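# Fetch the round red tin from storage to the desk

## Task

Find the round red tin on a storage-bay shelf and move only that tin onto the desk. Every other object must stay where it started, on its shelf, table or counter. The robot must not tip over or finish leaning. The tin must rest on the desk by itself, not be held there by the robot. At the end, open the gripper and move the robot away from the tin.

## Robot and tools

Robot: a Hello Robot Stretch 3. It has one arm on a two-wheeled base, which is 0.33 m long and 0.34 m wide. A lift carries the arm up and down a mast, and the arm telescopes out to the robot's RIGHT side. The base cannot move sideways, so to move the gripper forward or back you drive the base. Turning in place pivots about the point between the drive wheels, 0.05 m behind the front edge. With the arm retracted and the wrist folded, a turn sweeps a circle of 0.28 m radius. An unfolded, level wrist reaches past that circle. Cameras: head_camera and nav_camera sit on the head and are aimed by head_pan_rad and head_tilt_rad. wrist_camera rides on the gripper.

Frames: the base frame has its origin on the floor midway between the drive wheels, with x forward, y left and z up. hand_pose is reported in this frame at the point where the closed fingertips meet. The odometry frame is the base frame as it stood at the start.

execute_actions takes {"actions": [...]} and runs the actions in order. An empty list just reports the state and images. Each action is {"robot": ..., "steps": n, "until": ...}. steps runs from 1 to 450 control steps at 30 per second, and defaults to 1. {"steps": n} alone just waits. "robot" holds a single command, a list of up to 8 commands run one after another (a queue, which may include {"pause_s": s} with s at most 15), or {"stop": true}, which brakes everything and clears the queue. A command can hold:
- "base": exactly one of {"translate_m": d}, a straight drive in metres (forward positive, |d| at most 1), or {"rotate_rad": d}, a turn in place in radians (left/counter-clockwise positive, |d| at most 3.2). Both are offsets from wherever the base is when that command begins.
- "joints": absolute targets, by name, each a single number. Joints left out keep their targets. Ranges: lift_m 0 to 1.1 (arm height); arm_m 0 to 0.52 (extension); wrist_yaw_rad -1.345 to 4.42 (0 is along the arm, positive swings toward the front, 3.0 folds it over the base); wrist_pitch_rad -1.57 to 0.451 (negative tips the fingers down); wrist_roll_rad -2.911 to 2.911; gripper_m -0.089 to 0.179 (larger is wider; the actual fingertip gap is 0.007 smaller near closed and 0.025 smaller wide open); head_pan_rad -3.953 to 1.73 (-1.57 looks along the arm); head_tilt_rad -1.53 to 0.419 (negative looks down).
- "contact_limits": {"arm_m": effort%} from 1 to 100, the effort at which that arm motion halts with contact_stop. Lower is gentler.
Any invalid value rejects the whole call, and nothing runs.

Usual wait: include "steps": 450, "until": {"robot": {"status": "ended"}}, which ends once nothing is moving and no queue runs. You can also test fields, e.g. {"robot": {"lift_m": [">", 0.3]}}, or use {"any": {"status": "ended"}}. A new command takes over at once and discards the rest of the previous queue. In a queue, the next command waits until the earlier ones finish "done". Any other ending drops the remainder, which is reported on a "dropped:" line.

zoom_image: {"camera": name, "region": [x0, y0, x1, y1]} in pixels of that camera's latest picture, with the origin at top-left and at most 504 by 504. finished_scene: {"scene": n}. It is final and reports whether the task succeeded, so only call it once all motion has stopped.

Speed: the base goes fast (0.30 m/s, 1.9 rad/s) only when stowed, meaning lift_m below 0.30, arm_m below 0.03 and wrist_yaw_rad above 2.54. Otherwise it is capped at 0.10 m/s and 0.63 rad/s.

Gripping: command gripper_m smaller than the object's width to squeeze. To let go, open at least 0.02 beyond where contact began. Neither the reading nor "done" proves you are holding something, so check the cameras. Over-squeezing lets the stall guard weaken the grip.

Wrist safety: fold or unfold the wrist only with lift_m between 0.32 and 0.95, wrist_pitch_rad at -0.4 and roll near 0. Once folded, the lift may go down to 0.25. If yaw is below -0.4, keep pitch at -0.5 or lower.

Results: base_status shows progress, for example (translate_m +0.12 of +0.30). joint_goals, joint_status, measured_speeds and motor_effort (percent, with the peak in brackets) are also given, plus refusals, queue and queue_left. Status words are moving, done, off_target (stopped away from the goal and possibly still pushing), contact_stop (lift or arm hit something and is now slack), time_out, stopped, not_commanded and torque_fault (a wrist servo is off for 10 s and takes no goals). A robot.on_its_own line appears when the robot changed a goal, when a joint is slack or off, or when base_tilt has moved 3 degrees or more. Other readings: lidar_m gives 12 sectors of 30 degrees at 0.17 m height, counter-clockwise from straight ahead. wrist_depth_mm and head_depth_mm are 7x7 grids of median depth. Also reported are base_odometry, heading, turned_by_wheels/imu and base_tilt (forward/right positive). Camera calibration lines give K and T_world_to_cam against the base frame.

Avoid: pushing the arm into something rigid while the gripper is above about 0.45 m, pushing again after a contact_stop, and driving while gripping or pressing on something fixed. Each of these can tip the robot. If it snags on furniture, reverse the last move in small steps. If it leans, pull the gripper free, and if it stays tilted, lower lift_m to about 0.2. Avoid dropping, slamming or knocking objects. Things may occasionally get nudged on their own. Finish with the gripper open and the robot clear of the tin.

Each tool is called after ">>>" in YAML: its name, and indented under it one key for each argument.

## Session

>>> execute_actions:
  actions: []

Scene clock: 0.00 s.
robot.base_odometry: x=+0.000 y=+0.000 heading=+0.000 (m, m, rad; robot's odometry frame)
robot.turned_by_wheels: +0.000 (rad since the last result)
robot.turned_by_imu: +0.000 (rad since the last result)
robot.base_tilt: forward=-0.8 right=-0.3 (deg)
robot.lidar_m: 1.08 2.07 2.19 1.33 0.96 0.90 0.93 0.98 0.94 0.96 1.09 1.89
robot.head_depth_mm: 1827 2628 1831 1723 1646 1578 1522 / 1904 1413 1307 1265 1230 1194 1157 / 1735 1050 1046 1037 1026 1029 1014 / 1782 1084 1078 1080 1077 1076 1074 / 1853 1155 1152 1148 1147 1143 1142 / 1844 1232 1227 1226 1227 1224 2229 / 1825 2593 2407 2272 2239 2185 2188
robot.base_status: not_commanded
robot.joint_positions: lift_m=+0.545 arm_m=-0.003 wrist_yaw_rad=+3.065 wrist_pitch_rad=-0.330 wrist_roll_rad=-0.006 gripper_m=+0.037 head_pan_rad=+0.002 head_tilt_rad=-0.016
robot.joint_goals: lift_m=+0.545 arm_m=-0.003 wrist_yaw_rad=+3.065 wrist_pitch_rad=-0.330 wrist_roll_rad=-0.006 gripper_m=+0.037 head_pan_rad=+0.002 head_tilt_rad=-0.016
robot.joint_status: lift_m=not_commanded arm_m=not_commanded wrist_yaw_rad=not_commanded wrist_pitch_rad=not_commanded wrist_roll_rad=not_commanded gripper_m=not_commanded head_pan_rad=not_commanded head_tilt_rad=not_commanded
robot.measured_speeds: translate_m=+0.000 rotate_rad=+0.000 lift_m=+0.000 arm_m=+0.000 wrist_yaw_rad=+0.000 wrist_pitch_rad=+0.000 wrist_roll_rad=+0.000 head_pan_rad=+0.000 head_tilt_rad=+0.000
robot: refusals=0 queue=idle queue_left=0
robot.motor_effort: left_wheel=+1 right_wheel=+0 lift_m=+35 arm_m=-1 wrist_yaw_rad=+0 wrist_pitch_rad=+8 wrist_roll_rad=+0 gripper_m=+1 head_pan_rad=+0 head_tilt_rad=+1 (%)
robot.hand_pose: x=-0.0034 y=+0.0916 z=+0.5778 quat_wxyz=(+0.143, +0.699, +0.090, +0.695) (m; robot's base frame)
robot.wrist_depth_mm: 739 856 - - - - - / 776 919 - - - - - / 766 944 - - - - - / 791 - - - - - - / 800 - - - - - - / 818 949 955 908 - 914 894 / 777 806 853 796 738 759 741
pictures: head_camera (sideways: a quarter turn clockwise sets it upright), nav_camera (sideways: a quarter turn counterclockwise sets it upright), wrist_camera
Images, in order (width x height): head_camera 896x504, nav_camera 672x504, wrist_camera 644x364.

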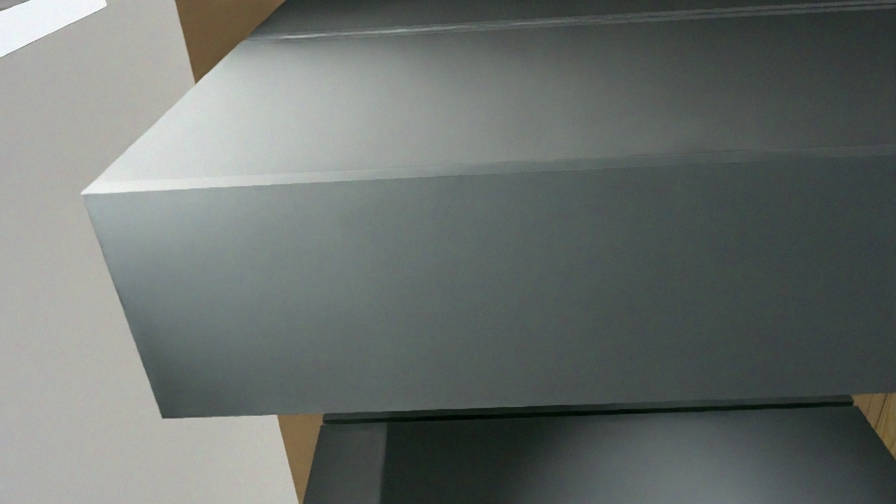

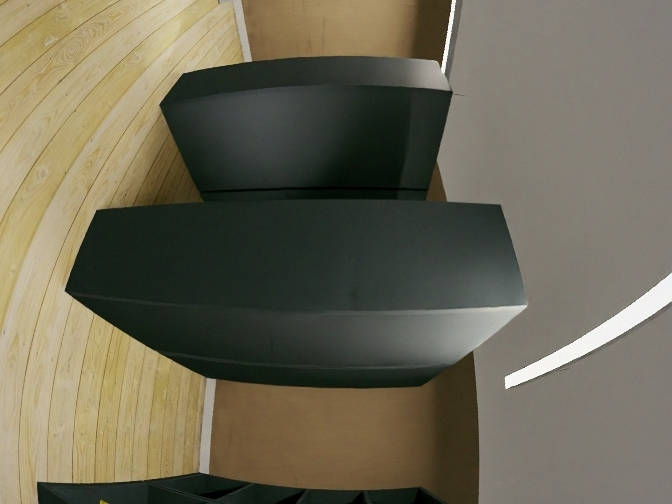

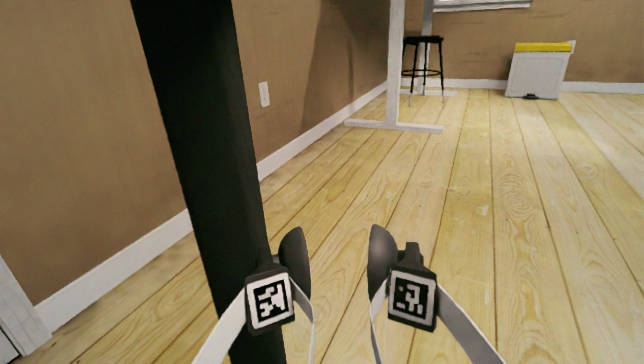

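>>> execute_actions:
  actions:
    - {"robot":{"joints":{"head_pan_rad":-1.3,"head_tilt_rad":-0.4}},"steps":100,"until":{"robot":{"status":"ended"}}}

>>> execute_actions:
  actions:
    - {"robot":{"joints":{"head_pan_rad":-3.0,"head_tilt_rad":-0.3}},"steps":100,"until":{"robot":{"status":"ended"}}}

>>> execute_actions:
  actions:
    - {"robot":{"joints":{"head_pan_rad":1.4}},"steps":200,"until":{"robot":{"status":"ended"}}}

Scene clock: 8.60 s.
robot.base_odometry: x=+0.000 y=+0.000 heading=+0.000 (m, m, rad; robot's odometry frame)
robot.turned_by_wheels: +0.000 (rad since the last result)
robot.turned_by_imu: +0.000 (rad since the last result)
robot.base_tilt: forward=-0.8 right=-0.3 (deg)
robot.lidar_m: 1.08 2.07 2.18 1.34 0.96 0.89 0.93 0.98 0.94 0.96 1.09 1.89
robot.head_depth_mm: 882 924 975 1030 1092 1163 1247 / 949 1007 1062 1133 1201 1288 1371 / 1032 1092 1161 1243 1334 1431 1468 / 1120 1193 1259 1338 1419 1509 1505 / 1080 1119 1177 1233 1293 1362 1425 / 994 1038 1079 1132 1175 1234 1326 / 920 957 999 1058 1350 1649 1491
robot.base_status: not_commanded
robot.joint_positions: lift_m=+0.545 arm_m=-0.003 wrist_yaw_rad=+3.065 wrist_pitch_rad=-0.330 wrist_roll_rad=-0.006 gripper_m=+0.037 head_pan_rad=-1.293 head_tilt_rad=-0.395
robot.joint_goals: lift_m=+0.545 arm_m=-0.003 wrist_yaw_rad=+3.065 wrist_pitch_rad=-0.330 wrist_roll_rad=-0.006 gripper_m=+0.037 head_pan_rad=-1.300 head_tilt_rad=-0.400
robot.joint_status: lift_m=not_commanded arm_m=not_commanded wrist_yaw_rad=not_commanded wrist_pitch_rad=not_commanded wrist_roll_rad=not_commanded gripper_m=not_commanded head_pan_rad=done head_tilt_rad=done
robot.measured_speeds: translate_m=+0.000 rotate_rad=+0.000 lift_m=+0.000 arm_m=+0.000 wrist_yaw_rad=+0.000 wrist_pitch_rad=+0.000 wrist_roll_rad=+0.000 head_pan_rad=+0.000 head_tilt_rad=+0.000
robot: refusals=0 queue=done queue_left=0
robot.motor_effort: left_wheel=+1(1) right_wheel=+0(0) lift_m=+35(36) arm_m=-1(1) wrist_yaw_rad=+0(0) wrist_pitch_rad=+8(8) wrist_roll_rad=-1(1) gripper_m=+0(0) head_pan_rad=-3(34) head_tilt_rad=-2(18) (%)
robot.hand_pose: x=-0.0034 y=+0.0916 z=+0.5778 quat_wxyz=(+0.143, +0.699, +0.090, +0.695) (m; robot's base frame)
robot.wrist_depth_mm: 756 868 - - - - - / 760 923 - - - - - / 782 926 - - - - - / 781 - - - - - - / 845 - - - - - - / 817 945 940 941 - 875 870 / 790 814 832 768 732 767 719
pictures: head_camera (sideways: a quarter turn clockwise sets it upright), nav_camera (sideways: a quarter turn counterclockwise sets it upright), wrist_camera
camera_calibration (this result's frames):
head_camera: T_world_to_cam=[[-0.0568072, 0.361921, -0.930476, 1.23043], [0.952864, 0.297865, 0.0576846, -0.0825561], [0.298034, -0.88334, -0.361782, 0.428019], [0, 0, 0, 1]] pos_world=[0.0209981, -0.0426431, 1.3045]
nav_camera: T_world_to_cam=[[0.121735, -0.408818, 0.90446, -1.13825], [-0.950075, -0.311751, -0.0130381, 0.0726341], [0.287296, -0.857717, -0.426359, 0.504084], [0, 0, 0, 1]] pos_world=[0.0627508, -0.0103319, 1.24537]
wrist_camera: T_world_to_cam=[[0.996627, -0.0514478, -0.0639392, 0.0567184], [-0.0796034, -0.41653, -0.90563, 0.608683], [0.0199601, 0.907665, -0.419221, 0.324471], [0, 0, 0, 1]] pos_world=[-0.0145503, -0.0380576, 0.690893]
Images, in order (width x height): head_camera 896x504, nav_camera 672x504, wrist_camera 644x364.

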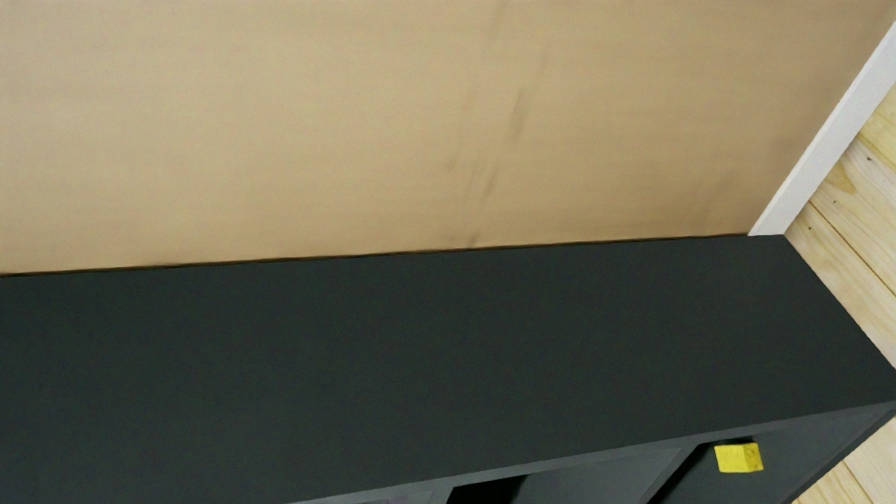

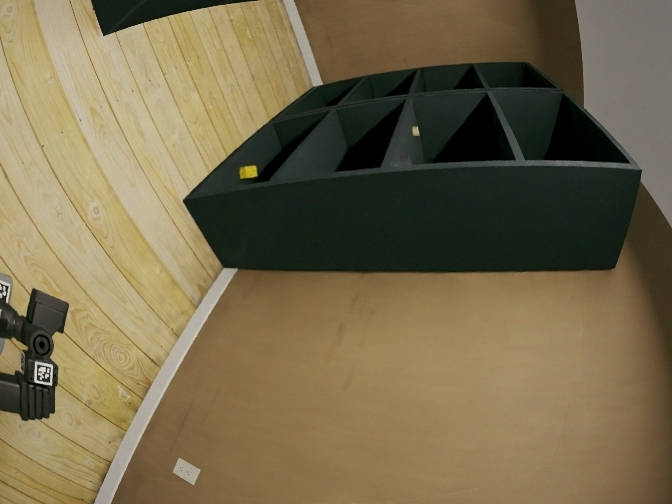

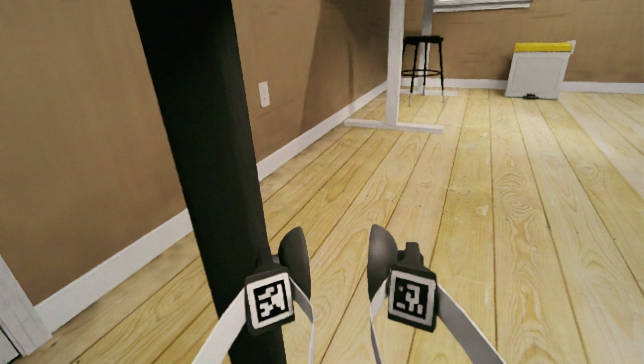

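Scene clock: 10.00 s.
robot.base_odometry: x=+0.000 y=+0.000 heading=+0.000 (m, m, rad; robot's odometry frame)
robot.turned_by_wheels: +0.000 (rad since the last result)
robot.turned_by_imu: +0.000 (rad since the last result)
robot.base_tilt: forward=-0.8 right=-0.2 (deg)
robot.lidar_m: 1.08 2.06 2.18 1.33 0.96 0.89 0.93 0.98 0.94 0.97 1.09 1.89
robot.head_depth_mm: 806 840 876 912 955 1006 1051 / 861 894 936 984 1025 1081 1144 / 915 959 1004 1059 1113 1172 1247 / 975 1027 1076 1130 1204 1304 1396 / 1083 1143 1204 1260 1325 1376 1439 / 1081 1108 1137 1173 1204 1242 1278 / 991 1008 1034 1059 1090 1117 1149
robot.base_status: not_commanded
robot.joint_positions: lift_m=+0.545 arm_m=-0.003 wrist_yaw_rad=+3.065 wrist_pitch_rad=-0.330 wrist_roll_rad=-0.006 gripper_m=+0.037 head_pan_rad=-2.993 head_tilt_rad=-0.310
robot.joint_goals: lift_m=+0.545 arm_m=-0.003 wrist_yaw_rad=+3.065 wrist_pitch_rad=-0.330 wrist_roll_rad=-0.006 gripper_m=+0.037 head_pan_rad=-3.000 head_tilt_rad=-0.300
robot.joint_status: lift_m=not_commanded arm_m=not_commanded wrist_yaw_rad=not_commanded wrist_pitch_rad=not_commanded wrist_roll_rad=not_commanded gripper_m=not_commanded head_pan_rad=done head_tilt_rad=done
robot.measured_speeds: translate_m=+0.000 rotate_rad=+0.000 lift_m=+0.000 arm_m=+0.000 wrist_yaw_rad=+0.000 wrist_pitch_rad=+0.000 wrist_roll_rad=+0.000 head_pan_rad=+0.000 head_tilt_rad=+0.000
robot: refusals=0 queue=done queue_left=0
robot.motor_effort: left_wheel=+1(1) right_wheel=+0(0) lift_m=+35(35) arm_m=-1(1) wrist_yaw_rad=+0(1) wrist_pitch_rad=+8(8) wrist_roll_rad=-1(1) gripper_m=+1(1) head_pan_rad=-3(31) head_tilt_rad=+3(10) (%)
robot.hand_pose: x=-0.0034 y=+0.0916 z=+0.5778 quat_wxyz=(+0.143, +0.699, +0.090, +0.695) (m; robot's base frame)
robot.wrist_depth_mm: 744 854 - - - - - / 747 925 - - - - - / 767 945 - - - - - / 797 - - - - - - / 806 - - - - - - / 820 931 915 919 - 885 878 / 810 807 831 766 745 753 753
pictures: head_camera (sideways: a quarter turn clockwise sets it upright), nav_camera (sideways: a quarter turn counterclockwise sets it upright), wrist_camera
camera_calibration (this result's frames):
head_camera: T_world_to_cam=[[0.287051, -0.00216975, -0.957913, 1.26416], [0.177349, -0.982589, 0.0553704, -0.0748188], [-0.941355, -0.185779, -0.281668, 0.331315], [0, 0, 0, 1]] pos_world=[-0.0377239, -0.00922202, 1.30842]
nav_camera: T_world_to_cam=[[-0.343877, -0.0564669, 0.937316, -1.17828], [-0.187691, 0.98218, -0.00968909, 0.0636248], [-0.920066, -0.179257, -0.348347, 0.409929], [0, 0, 0, 1]] pos_world=[-0.0160809, -0.0555424, 1.24784]
wrist_camera: T_world_to_cam=[[0.996627, -0.0514478, -0.0639393, 0.0567185], [-0.0796034, -0.41653, -0.90563, 0.608683], [0.0199601, 0.907665, -0.419221, 0.324471], [0, 0, 0, 1]] pos_world=[-0.0145503, -0.0380576, 0.690893]
Images, in order (width x height): head_camera 896x504, nav_camera 672x504, wrist_camera 644x364.

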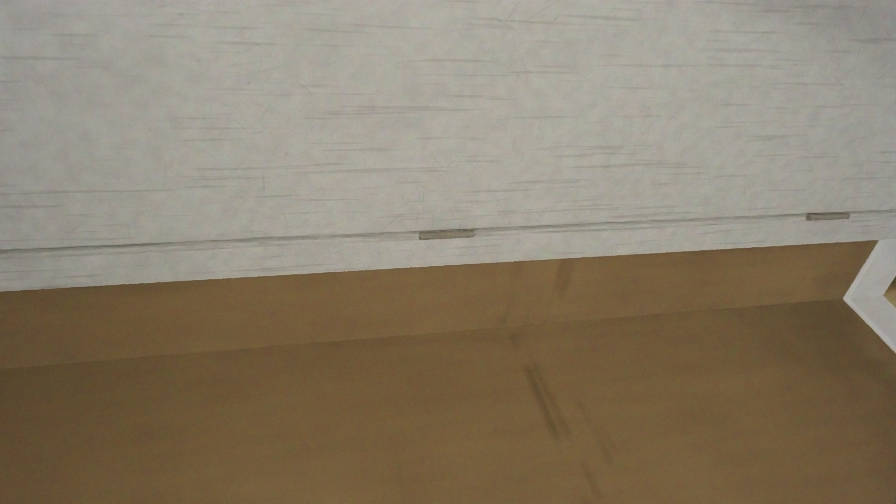

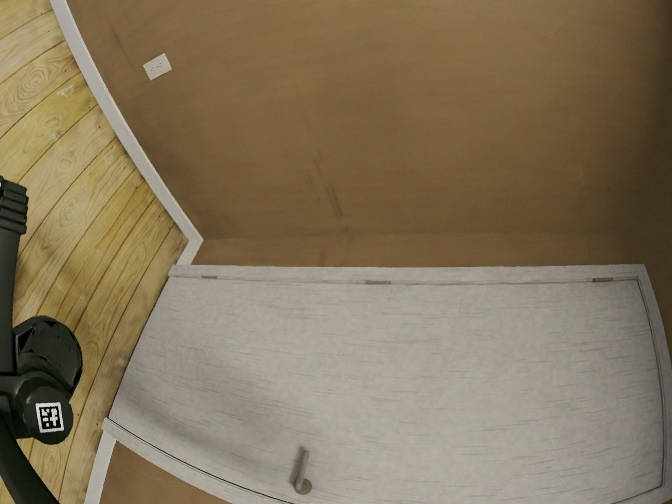

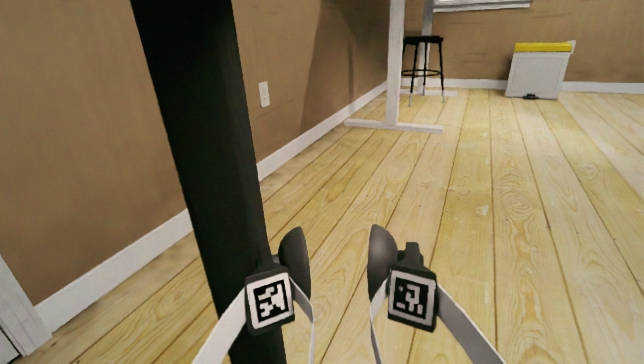

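Scene clock: 12.63 s.
robot.base_odometry: x=+0.000 y=+0.000 heading=+0.000 (m, m, rad; robot's odometry frame)
robot.turned_by_wheels: +0.000 (rad since the last result)
robot.turned_by_imu: +0.000 (rad since the last result)
robot.base_tilt: forward=-0.8 right=-0.3 (deg)
robot.lidar_m: 1.08 2.07 2.18 1.33 0.96 0.89 0.93 0.98 0.94 0.97 1.09 1.89
robot.head_depth_mm: 3163 3295 3404 3640 2880 2059 1621 / 3253 3428 3513 3327 2886 2085 1617 / 3334 3470 3250 3205 2648 2083 1626 / 2494 2548 2554 2651 2648 2118 1645 / 1986 2004 2044 2077 2115 2033 1649 / 1642 1652 1685 1704 1718 1736 1638 / 1390 1409 1420 1442 1454 1476 1485
robot.base_status: not_commanded
robot.joint_positions: lift_m=+0.545 arm_m=-0.003 wrist_yaw_rad=+3.065 wrist_pitch_rad=-0.330 wrist_roll_rad=-0.006 gripper_m=+0.037 head_pan_rad=+1.393 head_tilt_rad=-0.310
robot.joint_goals: lift_m=+0.545 arm_m=-0.003 wrist_yaw_rad=+3.065 wrist_pitch_rad=-0.330 wrist_roll_rad=-0.006 gripper_m=+0.037 head_pan_rad=+1.400 head_tilt_rad=-0.300
robot.joint_status: lift_m=not_commanded arm_m=not_commanded wrist_yaw_rad=not_commanded wrist_pitch_rad=not_commanded wrist_roll_rad=not_commanded gripper_m=not_commanded head_pan_rad=done head_tilt_rad=done
robot.measured_speeds: translate_m=+0.000 rotate_rad=+0.000 lift_m=+0.000 arm_m=+0.000 wrist_yaw_rad=+0.000 wrist_pitch_rad=+0.000 wrist_roll_rad=+0.000 head_pan_rad=+0.000 head_tilt_rad=+0.000
robot: refusals=0 queue=done queue_left=0
robot.motor_effort: left_wheel=+0(1) right_wheel=+0(1) lift_m=+35(35) arm_m=-1(1) wrist_yaw_rad=+1(1) wrist_pitch_rad=+8(8) wrist_roll_rad=-1(1) gripper_m=+0(0) head_pan_rad=+3(32) head_tilt_rad=+3(3) (%)
robot.hand_pose: x=-0.0034 y=+0.0916 z=+0.5778 quat_wxyz=(+0.143, +0.699, +0.090, +0.695) (m; robot's base frame)
robot.wrist_depth_mm: 729 867 - - - - - / 756 911 - - - - - / 762 973 - - - - - / 788 - - - - - - / 837 - - - - - - / 856 966 942 940 - 913 884 / 791 794 825 799 742 762 753
pictures: head_camera (sideways: a quarter turn clockwise sets it upright), nav_camera (sideways: a quarter turn counterclockwise sets it upright), wrist_camera
camera_calibration (this result's frames):
head_camera: T_world_to_cam=[[-0.094187, -0.270979, -0.957966, 1.26655], [-0.987509, 0.147513, 0.0553648, -0.0677059], [0.12631, 0.951215, -0.281488, 0.324568], [0, 0, 0, 1]] pos_world=[0.0114367, 0.0444634, 1.30843]
nav_camera: T_world_to_cam=[[0.0569008, 0.343627, 0.937381, -1.18081], [0.990441, -0.137596, -0.00968158, 0.0564284], [0.125653, 0.928972, -0.348171, 0.403321], [0, 0, 0, 1]] pos_world=[-0.0393782, 0.0388496, 1.24784]
wrist_camera: T_world_to_cam=[[0.996627, -0.0514481, -0.0639392, 0.0567184], [-0.0796035, -0.41653, -0.90563, 0.608683], [0.0199603, 0.907665, -0.419221, 0.324471], [0, 0, 0, 1]] pos_world=[-0.0145503, -0.0380576, 0.690893]
Images, in order (width x height): head_camera 896x504, nav_camera 672x504, wrist_camera 644x364.

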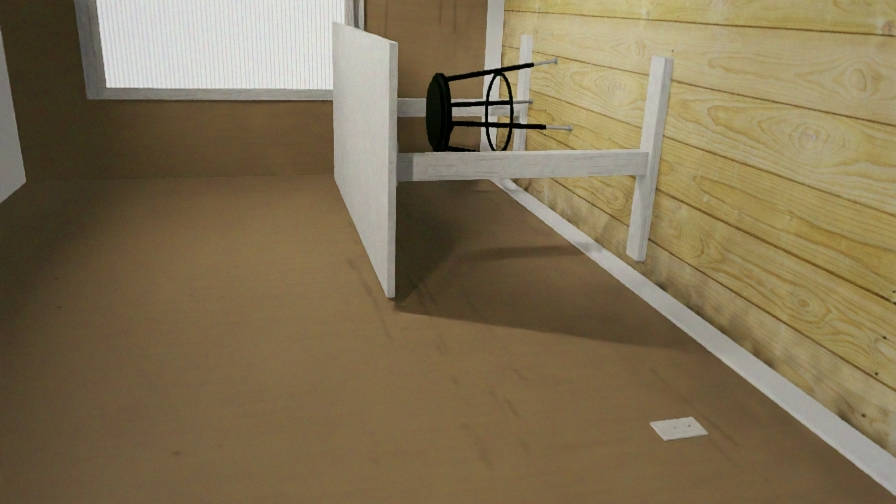

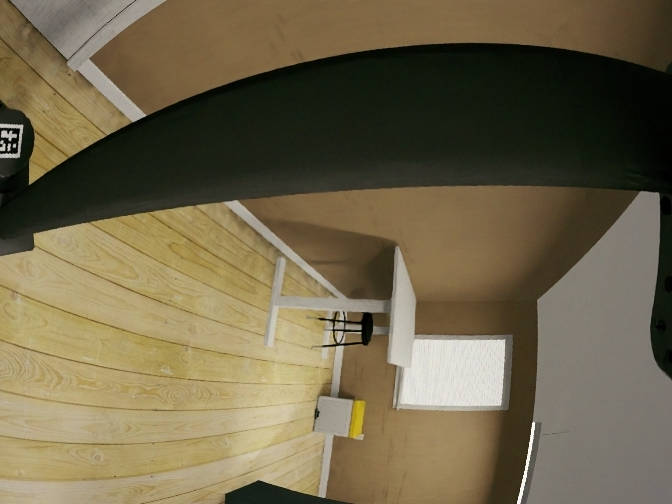

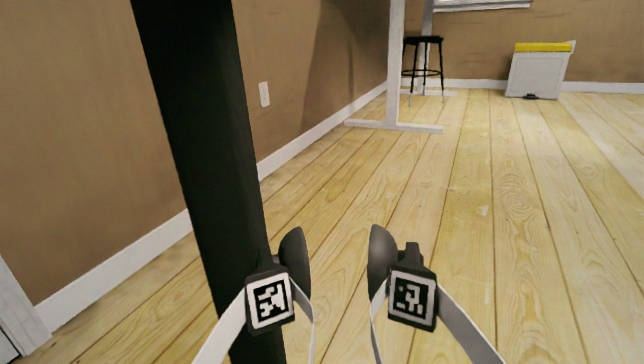

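>>> execute_actions:
  actions:
    - {"robot":{"joints":{"head_pan_rad":-0.65,"head_tilt_rad":-0.5,"lift_m":0.35}},"steps":200,"until":{"robot":{"status":"ended"}}}

Scene clock: 20.07 s.
robot.base_odometry: x=+0.000 y=+0.000 heading=+0.000 (m, m, rad; robot's odometry frame)
robot.turned_by_wheels: +0.000 (rad since the last result)
robot.turned_by_imu: +0.001 (rad since the last result)
robot.base_tilt: forward=-0.8 right=-0.3 (deg)
robot.lidar_m: 1.08 2.07 2.18 1.34 0.96 0.89 0.93 0.98 0.94 0.96 1.09 1.89
robot.head_depth_mm: 1642 1737 1205 1544 1219 1322 1359 / 1607 1725 1871 1841 1938 1618 1372 / 2329 2474 2583 2531 2121 1679 1379 / 2412 2600 2792 2933 2158 1689 1389 / 2404 2561 2754 2887 2191 1700 1407 / 2364 2530 2733 2888 2200 1718 1399 / 2323 2479 2344 2128 1958 1667 1417
robot.base_status: not_commanded
robot.joint_positions: lift_m=+0.351 arm_m=-0.003 wrist_yaw_rad=+3.065 wrist_pitch_rad=-0.330 wrist_roll_rad=-0.006 gripper_m=+0.037 head_pan_rad=-0.643 head_tilt_rad=-0.494
robot.joint_goals: lift_m=+0.350 arm_m=-0.003 wrist_yaw_rad=+3.065 wrist_pitch_rad=-0.330 wrist_roll_rad=-0.006 gripper_m=+0.037 head_pan_rad=-0.650 head_tilt_rad=-0.500
robot.joint_status: lift_m=done arm_m=not_commanded wrist_yaw_rad=not_commanded wrist_pitch_rad=not_commanded wrist_roll_rad=not_commanded gripper_m=not_commanded head_pan_rad=done head_tilt_rad=done
robot.measured_speeds: translate_m=+0.000 rotate_rad=+0.000 lift_m=+0.000 arm_m=+0.000 wrist_yaw_rad=+0.000 wrist_pitch_rad=+0.000 wrist_roll_rad=+0.000 head_pan_rad=+0.000 head_tilt_rad=+0.000
robot: refusals=0 queue=done queue_left=0
robot.motor_effort: left_wheel=+1(1) right_wheel=+0(0) lift_m=+18(34) arm_m=-1(1) wrist_yaw_rad=+0(0) wrist_pitch_rad=+8(8) wrist_roll_rad=-1(1) gripper_m=+1(1) head_pan_rad=-2(33) head_tilt_rad=-2(15) (%)
robot.hand_pose: x=-0.0034 y=+0.0916 z=+0.3836 quat_wxyz=(+0.143, +0.699, +0.090, +0.695) (m; robot's base frame)
robot.wrist_depth_mm: 745 854 - - - - - / 761 934 - - - - - / 773 970 - - - - - / 789 - - - - - - / 789 875 - 839 861 773 776 / 686 701 676 648 - 647 631 / 571 580 592 563 527 532 530
pictures: head_camera (sideways: a quarter turn clockwise sets it upright), nav_camera (sideways: a quarter turn counterclockwise sets it upright), wrist_camera
camera_calibration (this result's frames):
head_camera: T_world_to_cam=[[-0.336361, 0.307779, -0.890019, 1.17935], [0.58301, 0.810257, 0.0598615, -0.0831264], [0.739568, -0.498755, -0.451977, 0.542697], [0, 0, 0, 1]] pos_world=[0.0437903, -0.0249527, 1.29991]
nav_camera: T_world_to_cam=[[0.414128, -0.304101, 0.857917, -1.07932], [-0.568913, -0.822225, -0.0168274, 0.0752404], [0.710518, -0.481111, -0.513513, 0.614907], [0, 0, 0, 1]] pos_world=[0.0528809, 0.0294801, 1.243]
wrist_camera: T_world_to_cam=[[0.996627, -0.0514507, -0.0639403, 0.0442989], [-0.0796064, -0.41657, -0.905612, 0.432757], [0.0199587, 0.907647, -0.41926, 0.243057], [0, 0, 0, 1]] pos_world=[-0.0145503, -0.0380573, 0.496647]
Images, in order (width x height): head_camera 896x504, nav_camera 672x504, wrist_camera 644x364.

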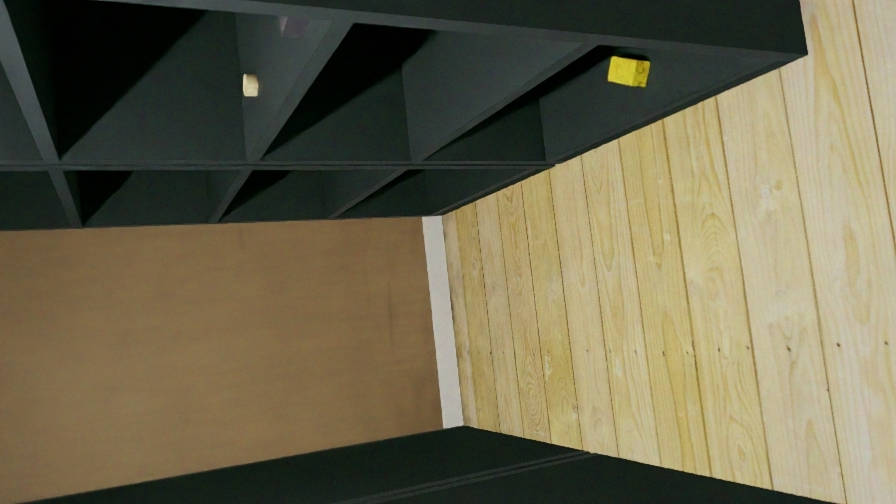

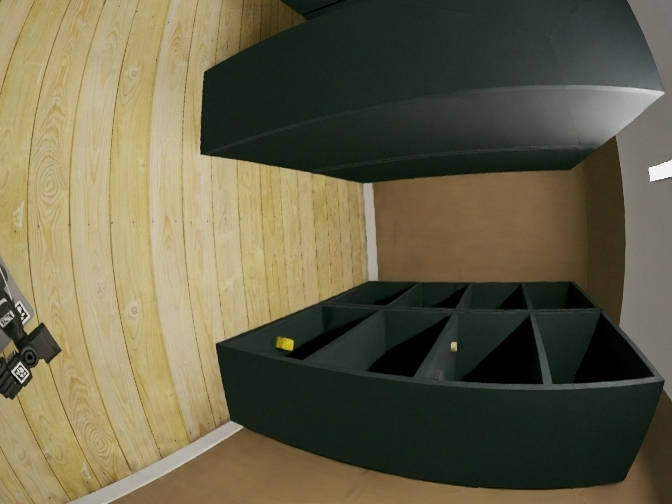

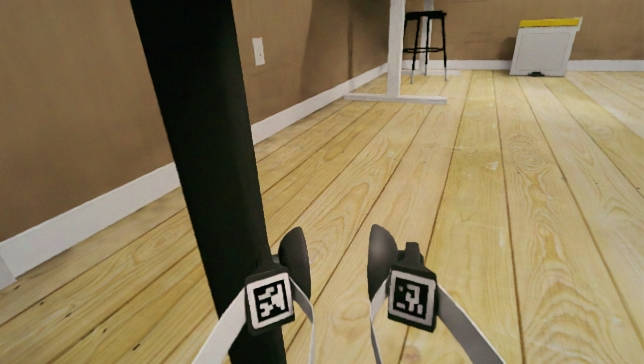

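>>> execute_actions:
  actions:
    - {"robot":[{"joints":{"lift_m":0.25,"head_pan_rad":-0.7,"head_tilt_rad":-0.5}},{"base":{"rotate_rad":-0.56}},{"base":{"translate_m":0.7}}],"steps":400,"until":{"robot":{"status":"ended"}}}

Scene clock: 33.20 s.
robot.base_odometry: x=+0.593 y=-0.372 heading=-0.560 (m, m, rad; robot's odometry frame)
robot.turned_by_wheels: -0.560 (rad since the last result)
robot.turned_by_imu: -0.552 (rad since the last result)
robot.base_tilt: forward=-0.8 right=-0.3 (deg)
robot.lidar_m: 2.14 0.72 0.56 0.92 2.41 1.70 1.59 1.35 0.95 0.90 0.51 1.20
robot.head_depth_mm: 401 430 466 508 565 642 745 / 918 985 1018 665 580 930 709 / 1002 1079 1104 676 1217 996 865 / 1094 1196 1169 761 1282 1001 1249 / 1181 1279 1194 875 1294 1111 1323 / 1117 1189 1213 1320 1300 1492 1389 / 1052 1111 1139 1243 1340 1623 1421
robot.base_status: done (translate_m +0.7000 of +0.7000)
robot.joint_positions: lift_m=+0.251 arm_m=-0.003 wrist_yaw_rad=+3.065 wrist_pitch_rad=-0.330 wrist_roll_rad=-0.006 gripper_m=+0.037 head_pan_rad=-0.693 head_tilt_rad=-0.495
robot.joint_goals: lift_m=+0.250 arm_m=-0.003 wrist_yaw_rad=+3.065 wrist_pitch_rad=-0.330 wrist_roll_rad=-0.006 gripper_m=+0.037 head_pan_rad=-0.700 head_tilt_rad=-0.500
robot.joint_status: lift_m=done arm_m=not_commanded wrist_yaw_rad=not_commanded wrist_pitch_rad=not_commanded wrist_roll_rad=not_commanded gripper_m=not_commanded head_pan_rad=done head_tilt_rad=done
robot.measured_speeds: translate_m=+0.000 rotate_rad=+0.000 lift_m=+0.000 arm_m=+0.000 wrist_yaw_rad=+0.000 wrist_pitch_rad=+0.000 wrist_roll_rad=+0.000 head_pan_rad=+0.000 head_tilt_rad=+0.000
robot: refusals=0 queue=done queue_left=0
robot.motor_effort: left_wheel=+2(8) right_wheel=-1(8) lift_m=+18(19) arm_m=-1(1) wrist_yaw_rad=+0(0) wrist_pitch_rad=+8(8) wrist_roll_rad=-1(1) gripper_m=+0(0) head_pan_rad=-3(9) head_tilt_rad=-2(3) (%)
robot.hand_pose: x=-0.0034 y=+0.0916 z=+0.2836 quat_wxyz=(+0.143, +0.699, +0.090, +0.695) (m; robot's base frame)
robot.wrist_depth_mm: - - - - 695 499 524 / - - - - 760 534 554 / - - - - 782 575 607 / 993 963 - 889 755 625 655 / 708 696 - 650 646 643 622 / 569 555 544 540 - 521 506 / 458 478 - - 426 431 426
pictures: head_camera (sideways: a quarter turn clockwise sets it upright), nav_camera (sideways: a quarter turn counterclockwise sets it upright), wrist_camera
camera_calibration (this result's frames):
head_camera: T_world_to_cam=[[-0.321102, 0.324754, -0.889623, 1.17874], [0.622947, 0.779969, 0.0598781, -0.0833916], [0.713324, -0.534961, -0.452754, 0.543868], [0, 0, 0, 1]] pos_world=[0.0424903, -0.0268102, 1.29987]
nav_camera: T_world_to_cam=[[0.398933, -0.324962, 0.857468, -1.07865], [-0.609439, -0.792653, -0.0168601, 0.0755302], [0.685154, -0.515849, -0.514261, 0.616034], [0, 0, 0, 1]] pos_world=[0.0542608, 0.02713, 1.24298]
wrist_camera: T_world_to_cam=[[0.996626, -0.0514522, -0.0639409, 0.037904], [-0.0796081, -0.416593, -0.905601, 0.342178], [0.0199579, 0.907636, -0.419283, 0.201138], [0, 0, 0, 1]] pos_world=[-0.0145503, -0.0380607, 0.396634]
Images, in order (width x height): head_camera 896x504, nav_camera 672x504, wrist_camera 644x364.

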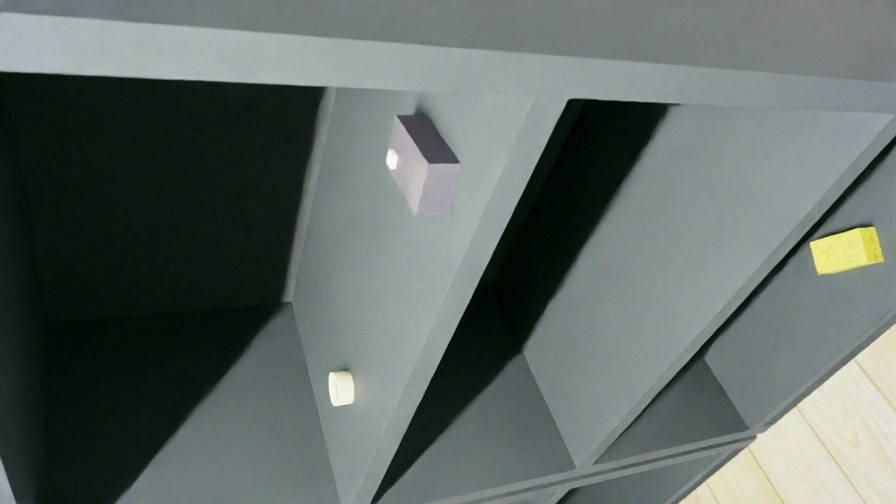

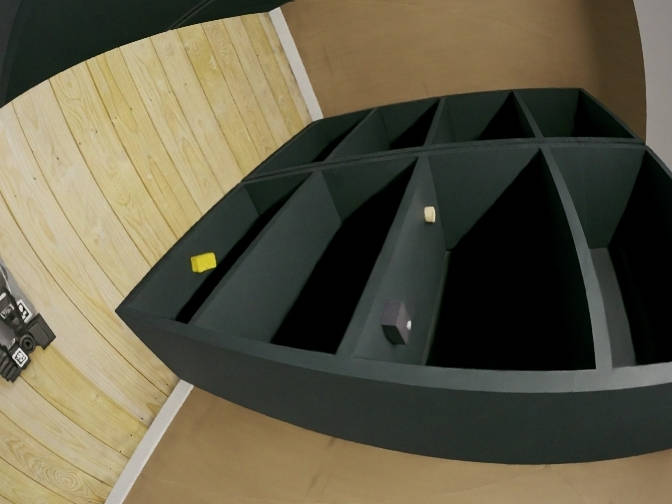

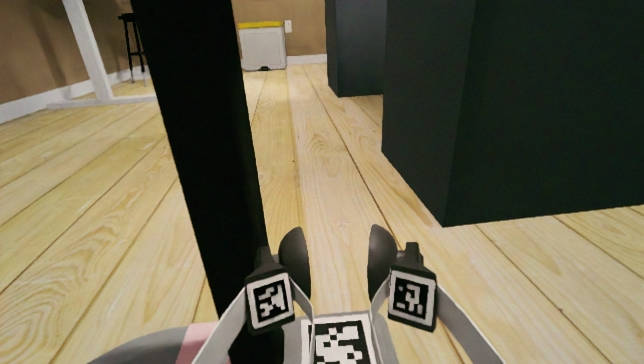

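>>> execute_actions:
  actions:
    - {"robot":{"base":{"translate_m":0.9},"joints":{"head_pan_rad":-1.0,"head_tilt_rad":-0.6}},"steps":400,"until":{"robot":{"status":"ended"}}}

Scene clock: 42.50 s.
robot.base_odometry: x=+1.356 y=-0.850 heading=-0.560 (m, m, rad; robot's odometry frame)
robot.turned_by_wheels: +0.000 (rad since the last result)
robot.turned_by_imu: +0.006 (rad since the last result)
robot.base_tilt: forward=-0.8 right=-0.3 (deg)
robot.lidar_m: 1.25 0.78 0.55 0.52 0.54 0.71 2.50 0.70 0.79 0.84 0.47 0.53
robot.head_depth_mm: 688 753 788 568 456 894 754 / 568 629 694 575 489 895 758 / 466 507 556 560 635 789 761 / 395 425 459 506 562 646 758 / 377 420 470 528 605 714 1147 / 402 443 732 602 1141 925 1211 / 968 1079 885 670 1158 986 1248
robot.base_status: done (translate_m +0.9000 of +0.9000)
robot.joint_positions: lift_m=+0.251 arm_m=-0.003 wrist_yaw_rad=+3.065 wrist_pitch_rad=-0.330 wrist_roll_rad=-0.006 gripper_m=+0.037 head_pan_rad=-0.993 head_tilt_rad=-0.593
robot.joint_goals: lift_m=+0.250 arm_m=-0.003 wrist_yaw_rad=+3.065 wrist_pitch_rad=-0.330 wrist_roll_rad=-0.006 gripper_m=+0.037 head_pan_rad=-1.000 head_tilt_rad=-0.600
robot.joint_status: lift_m=done arm_m=not_commanded wrist_yaw_rad=not_commanded wrist_pitch_rad=not_commanded wrist_roll_rad=not_commanded gripper_m=not_commanded head_pan_rad=done head_tilt_rad=done
robot.measured_speeds: translate_m=+0.000 rotate_rad=+0.000 lift_m=+0.000 arm_m=+0.000 wrist_yaw_rad=+0.000 wrist_pitch_rad=+0.000 wrist_roll_rad=+0.000 head_pan_rad=+0.000 head_tilt_rad=+0.000
robot: refusals=0 queue=done queue_left=0
robot.motor_effort: left_wheel=+1(9) right_wheel=-1(7) lift_m=+18(18) arm_m=-1(1) wrist_yaw_rad=+0(0) wrist_pitch_rad=+8(8) wrist_roll_rad=-1(1) gripper_m=+1(1) head_pan_rad=-3(22) head_tilt_rad=-2(11) (%)
robot.hand_pose: x=-0.0034 y=+0.0916 z=+0.2836 quat_wxyz=(+0.143, +0.699, +0.090, +0.695) (m; robot's base frame)
robot.wrist_depth_mm: 473 474 500 506 532 540 556 / 489 517 541 545 548 585 607 / 526 548 578 590 602 628 641 / 569 599 - 629 668 676 723 / 613 631 - 662 693 636 629 / 562 553 557 530 - 511 503 / 459 469 - - 432 427 428
pictures: head_camera (sideways: a quarter turn clockwise sets it upright), nav_camera (sideways: a quarter turn counterclockwise sets it upright), wrist_camera
camera_calibration (this result's frames):
head_camera: T_world_to_cam=[[-0.257299, 0.476463, -0.840702, 1.11455], [0.828876, 0.556047, 0.0614569, -0.0866954], [0.496751, -0.681025, -0.537999, 0.656105], [0, 0, 0, 1]] pos_world=[0.0327114, -0.0360122, 1.29532]
nav_camera: T_world_to_cam=[[0.32971, -0.496775, 0.802811, -1.00696], [-0.817462, -0.575619, -0.0204626, 0.0814868], [0.472279, -0.649521, -0.595882, 0.723524], [0, 0, 0, 1]] pos_world=[0.0569128, 0.016616, 1.2412]
wrist_camera: T_world_to_cam=[[0.996626, -0.0514522, -0.0639408, 0.0379039], [-0.0796081, -0.416593, -0.905601, 0.342177], [0.0199579, 0.907636, -0.419283, 0.201137], [0, 0, 0, 1]] pos_world=[-0.0145503, -0.0380607, 0.396633]
Images, in order (width x height): head_camera 896x504, nav_camera 672x504, wrist_camera 644x364.

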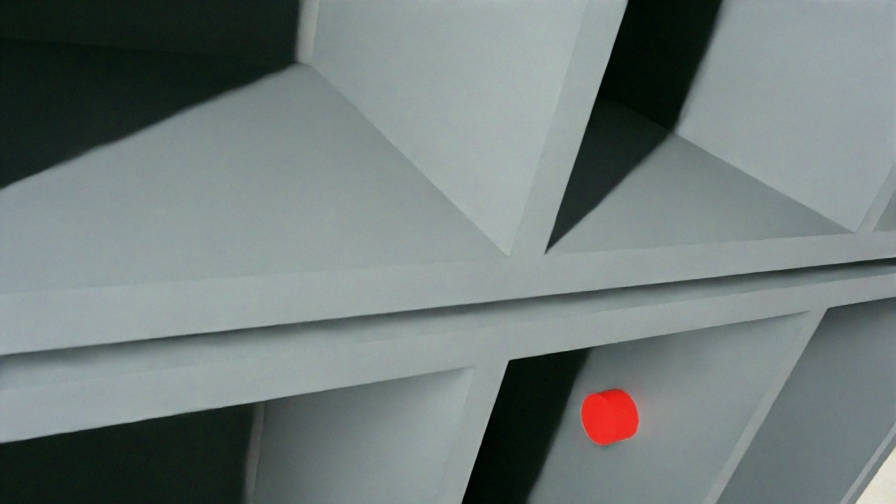

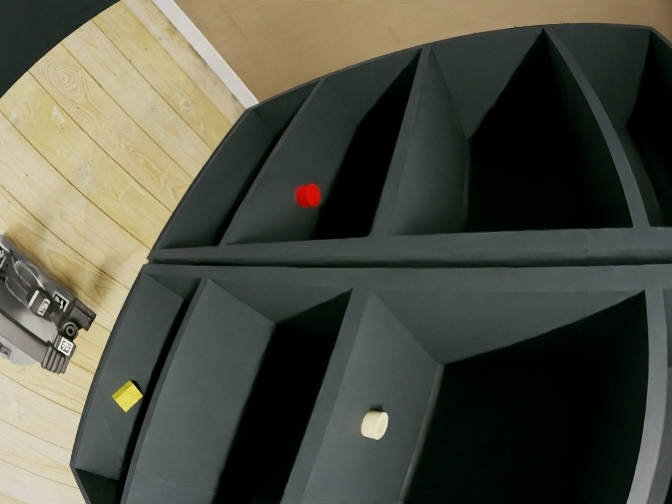

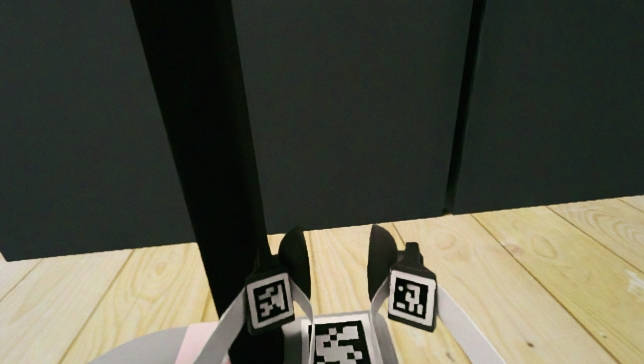

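>>> execute_actions:
  actions:
    - {"robot":[{"base":{"translate_m":0.76},"joints":{"head_pan_rad":-1.57,"head_tilt_rad":-0.9}},{"joints":{"lift_m":0.55,"wrist_pitch_rad":-0.4,"wrist_roll_rad":0}},{"joints":{"wrist_yaw_rad":0.0,"gripper_m":0.17}}],"steps":450,"until":{"robot":{"status":"ended"}}}

Scene clock: 62.00 s.
robot.base_odometry: x=+2.000 y=-1.254 heading=-0.560 (m, m, rad; robot's odometry frame)
robot.turned_by_wheels: +0.000 (rad since the last result)
robot.turned_by_imu: +0.005 (rad since the last result)
robot.base_tilt: forward=-0.8 right=-0.3 (deg)
robot.lidar_m: 0.49 0.50 0.58 0.55 0.57 0.76 3.24 0.54 0.54 0.81 0.65 0.52
robot.head_depth_mm: 697 560 453 956 842 1128 1113 / 693 569 457 963 848 1135 1116 / 697 575 462 953 835 787 - / 698 580 466 956 859 1148 1110 / 696 586 469 961 861 799 1121 / 693 595 473 968 867 804 1123 / 701 600 479 953 873 808 1122
robot.base_status: done (translate_m +0.7600 of +0.7600)
robot.joint_positions: lift_m=+0.549 arm_m=-0.003 wrist_yaw_rad=+0.002 wrist_pitch_rad=-0.413 wrist_roll_rad=-0.003 gripper_m=+0.170 head_pan_rad=-1.563 head_tilt_rad=-0.889
robot.joint_goals: lift_m=+0.550 arm_m=-0.003 wrist_yaw_rad=+0.000 wrist_pitch_rad=-0.400 wrist_roll_rad=+0.000 gripper_m=+0.170 head_pan_rad=-1.570 head_tilt_rad=-0.900
robot.joint_status: lift_m=done arm_m=not_commanded wrist_yaw_rad=done wrist_pitch_rad=done wrist_roll_rad=done gripper_m=done head_pan_rad=done head_tilt_rad=done
robot.measured_speeds: translate_m=+0.000 rotate_rad=+0.000 lift_m=+0.000 arm_m=+0.000 wrist_yaw_rad=+0.000 wrist_pitch_rad=+0.000 wrist_roll_rad=+0.000 head_pan_rad=+0.000 head_tilt_rad=+0.000
robot: refusals=0 queue=done queue_left=0
robot.motor_effort: left_wheel=+1(7) right_wheel=+1(7) lift_m=+51(54) arm_m=-1(1) wrist_yaw_rad=-1(1) wrist_pitch_rad=+7(8) wrist_roll_rad=+0(0) gripper_m=+1(84) head_pan_rad=-3(29) head_tilt_rad=-4(19) (%)
robot.hand_pose: x=-0.0211 y=-0.3674 z=+0.5631 quat_wxyz=(+0.693, +0.146, -0.691, -0.145) (m; robot's base frame)
robot.wrist_depth_mm: 498 492 506 510 511 515 400 / 532 538 533 538 539 522 407 / 456 440 418 380 342 374 366 / 321 312 303 291 285 280 271 / 247 245 237 231 229 225 217 / 202 206 195 191 187 184 185 / 180 184 181 185 185 536 432
pictures: head_camera (sideways: a quarter turn clockwise sets it upright), nav_camera (sideways: a quarter turn counterclockwise sets it upright), wrist_camera
camera_calibration (this result's frames):
head_camera: T_world_to_cam=[[0.0389868, 0.761585, -0.646891, 0.860136], [0.998037, 0.0020761, 0.0625939, -0.0891836], [0.0490136, -0.648061, -0.760009, 0.947618], [0, 0, 0, 1]] pos_world=[0.00902838, -0.040767, 1.28219]
nav_camera: T_world_to_cam=[[0.0108977, -0.804275, 0.594157, -0.733102], [-0.998914, -0.0356799, -0.0299761, 0.0949694], [0.0453085, -0.593185, -0.80379, 0.996531], [0, 0, 0, 1]] pos_world=[0.0577041, 0.00490006, 1.23943]
wrist_camera: T_world_to_cam=[[-0.997403, -0.0194653, -0.0693372, 0.0225391], [0.0505975, 0.495726, -0.867004, 0.718851], [0.0512488, -0.868261, -0.493454, 0.125311], [0, 0, 0, 1]] pos_world=[-0.0203135, -0.247112, 0.686644]
Images, in order (width x height): head_camera 896x504, nav_camera 672x504, wrist_camera 644x364.

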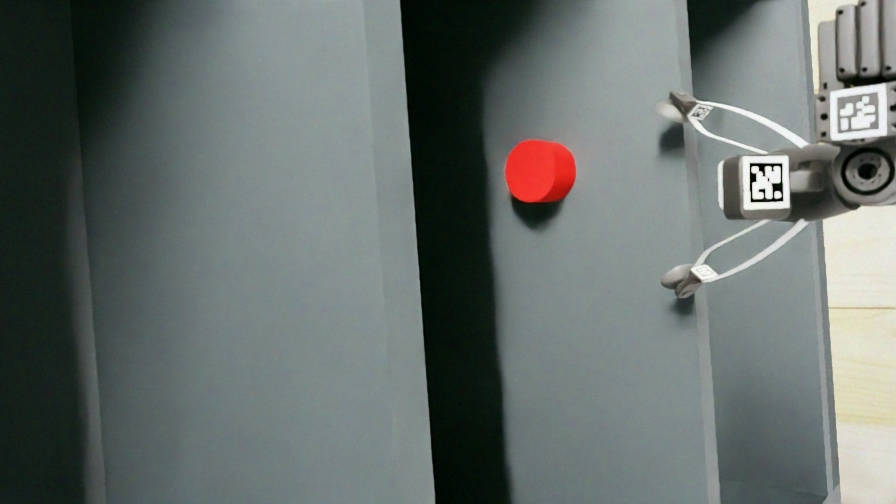

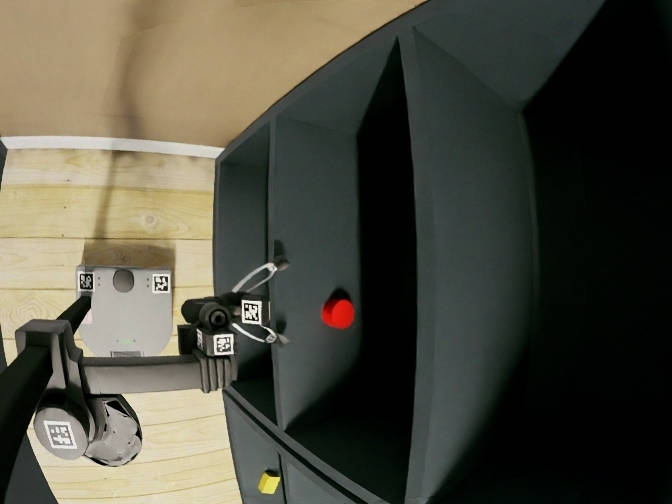

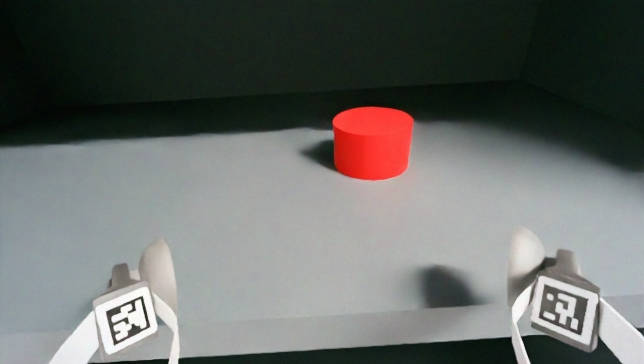

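>>> execute_actions:
  actions:
    - {"robot":[{"base":{"translate_m":-0.04}},{"joints":{"arm_m":0.11},"contact_limits":{"arm_m":25}}],"steps":300,"until":{"robot":{"status":"ended"}}}

Scene clock: 71.03 s.
robot.base_odometry: x=+1.966 y=-1.232 heading=-0.560 (m, m, rad; robot's odometry frame)
robot.turned_by_wheels: +0.000 (rad since the last result)
robot.turned_by_imu: +0.001 (rad since the last result)
robot.base_tilt: forward=-0.8 right=-0.3 (deg)
robot.lidar_m: 0.53 0.55 0.58 0.55 0.57 0.75 3.21 0.53 0.51 0.82 0.71 0.56
robot.head_depth_mm: 696 562 454 959 840 782 - / 693 569 457 963 848 - 1117 / 696 574 461 970 843 - 1119 / 699 581 466 952 857 1147 1114 / 697 588 470 963 861 798 1114 / 695 594 473 965 868 806 1117 / 703 601 478 955 874 809 1125
robot.base_status: done (translate_m -0.0400 of -0.0400)
robot.joint_positions: lift_m=+0.549 arm_m=+0.110 wrist_yaw_rad=+0.001 wrist_pitch_rad=-0.413 wrist_roll_rad=-0.002 gripper_m=+0.170 head_pan_rad=-1.563 head_tilt_rad=-0.889
robot.joint_goals: lift_m=+0.550 arm_m=+0.110 wrist_yaw_rad=+0.000 wrist_pitch_rad=-0.400 wrist_roll_rad=+0.000 gripper_m=+0.170 head_pan_rad=-1.570 head_tilt_rad=-0.900
robot.joint_status: lift_m=done arm_m=done wrist_yaw_rad=done wrist_pitch_rad=done wrist_roll_rad=done gripper_m=done head_pan_rad=done head_tilt_rad=done
robot.measured_speeds: translate_m=+0.000 rotate_rad=+0.000 lift_m=+0.000 arm_m=+0.000 wrist_yaw_rad=+0.000 wrist_pitch_rad=+0.000 wrist_roll_rad=+0.000 head_pan_rad=+0.000 head_tilt_rad=+0.000
robot: refusals=0 queue=done queue_left=0
robot.motor_effort: left_wheel=+1(3) right_wheel=+2(4) lift_m=+51(51) arm_m=+1(3) wrist_yaw_rad=-1(1) wrist_pitch_rad=+7(7) wrist_roll_rad=+0(0) gripper_m=+0(1) head_pan_rad=-3(2) head_tilt_rad=-4(4) (%)
robot.contact_limits: arm_m 25 (drawing in: default 17, maximum 27; extending or still: default 21, maximum 35)
robot.hand_pose: x=-0.0213 y=-0.4797 z=+0.5631 quat_wxyz=(+0.693, +0.146, -0.691, -0.145) (m; robot's base frame)
robot.wrist_depth_mm: 401 397 403 409 411 421 355 / 425 439 443 437 444 449 354 / 459 440 423 406 388 375 338 / 319 310 303 210 283 278 269 / 246 242 235 186 217 228 216 / 202 205 195 190 187 184 186 / 173 162 164 162 159 157 149
pictures: head_camera (sideways: a quarter turn clockwise sets it upright), nav_camera (sideways: a quarter turn counterclockwise sets it upright), wrist_camera
camera_calibration (this result's frames):
head_camera: T_world_to_cam=[[0.0389867, 0.761621, -0.646849, 0.860081], [0.998037, 0.00207256, 0.0625936, -0.0891832], [0.0490132, -0.64802, -0.760045, 0.947664], [0, 0, 0, 1]] pos_world=[0.00902837, -0.0407659, 1.28219]
nav_camera: T_world_to_cam=[[0.0108979, -0.804307, 0.594114, -0.733045], [-0.998914, -0.0356781, -0.0299776, 0.0949714], [0.0453081, -0.593141, -0.803822, 0.996573], [0, 0, 0, 1]] pos_world=[0.0577041, 0.00490346, 1.23943]
wrist_camera: T_world_to_cam=[[-0.997418, -0.0184861, -0.0693955, 0.0206397], [0.0511316, 0.495733, -0.866969, 0.774541], [0.0504285, -0.868278, -0.493508, 0.0277657], [0, 0, 0, 1]] pos_world=[-0.0204173, -0.359476, 0.686638]
Images, in order (width x height): head_camera 896x504, nav_camera 672x504, wrist_camera 644x364.

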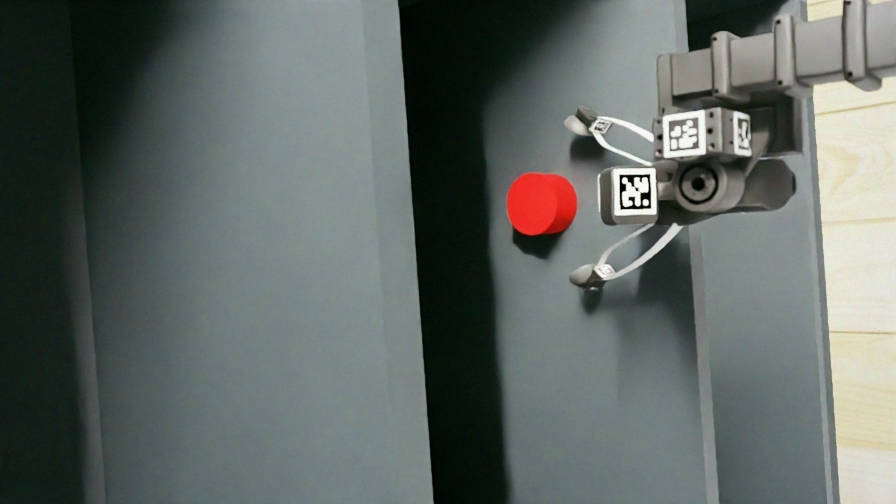

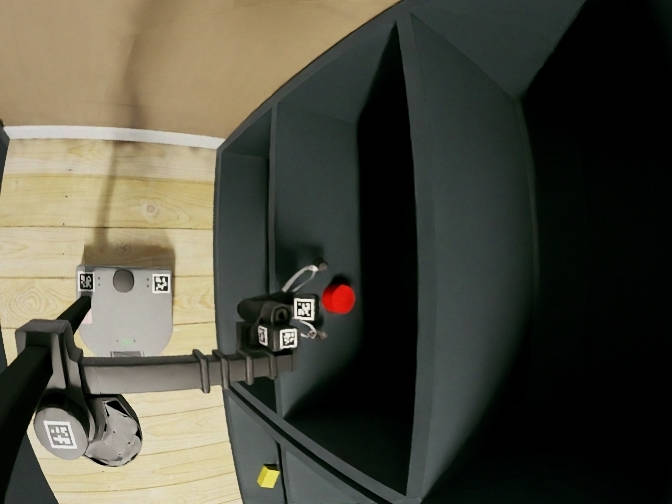

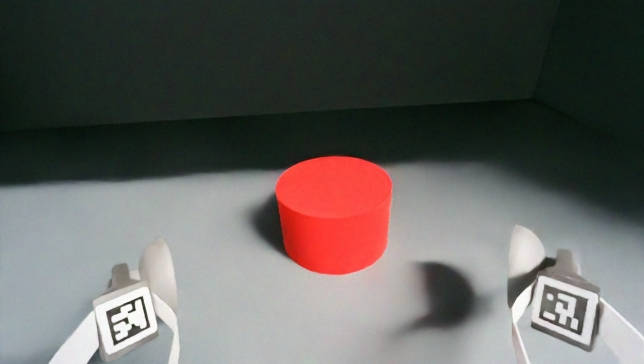

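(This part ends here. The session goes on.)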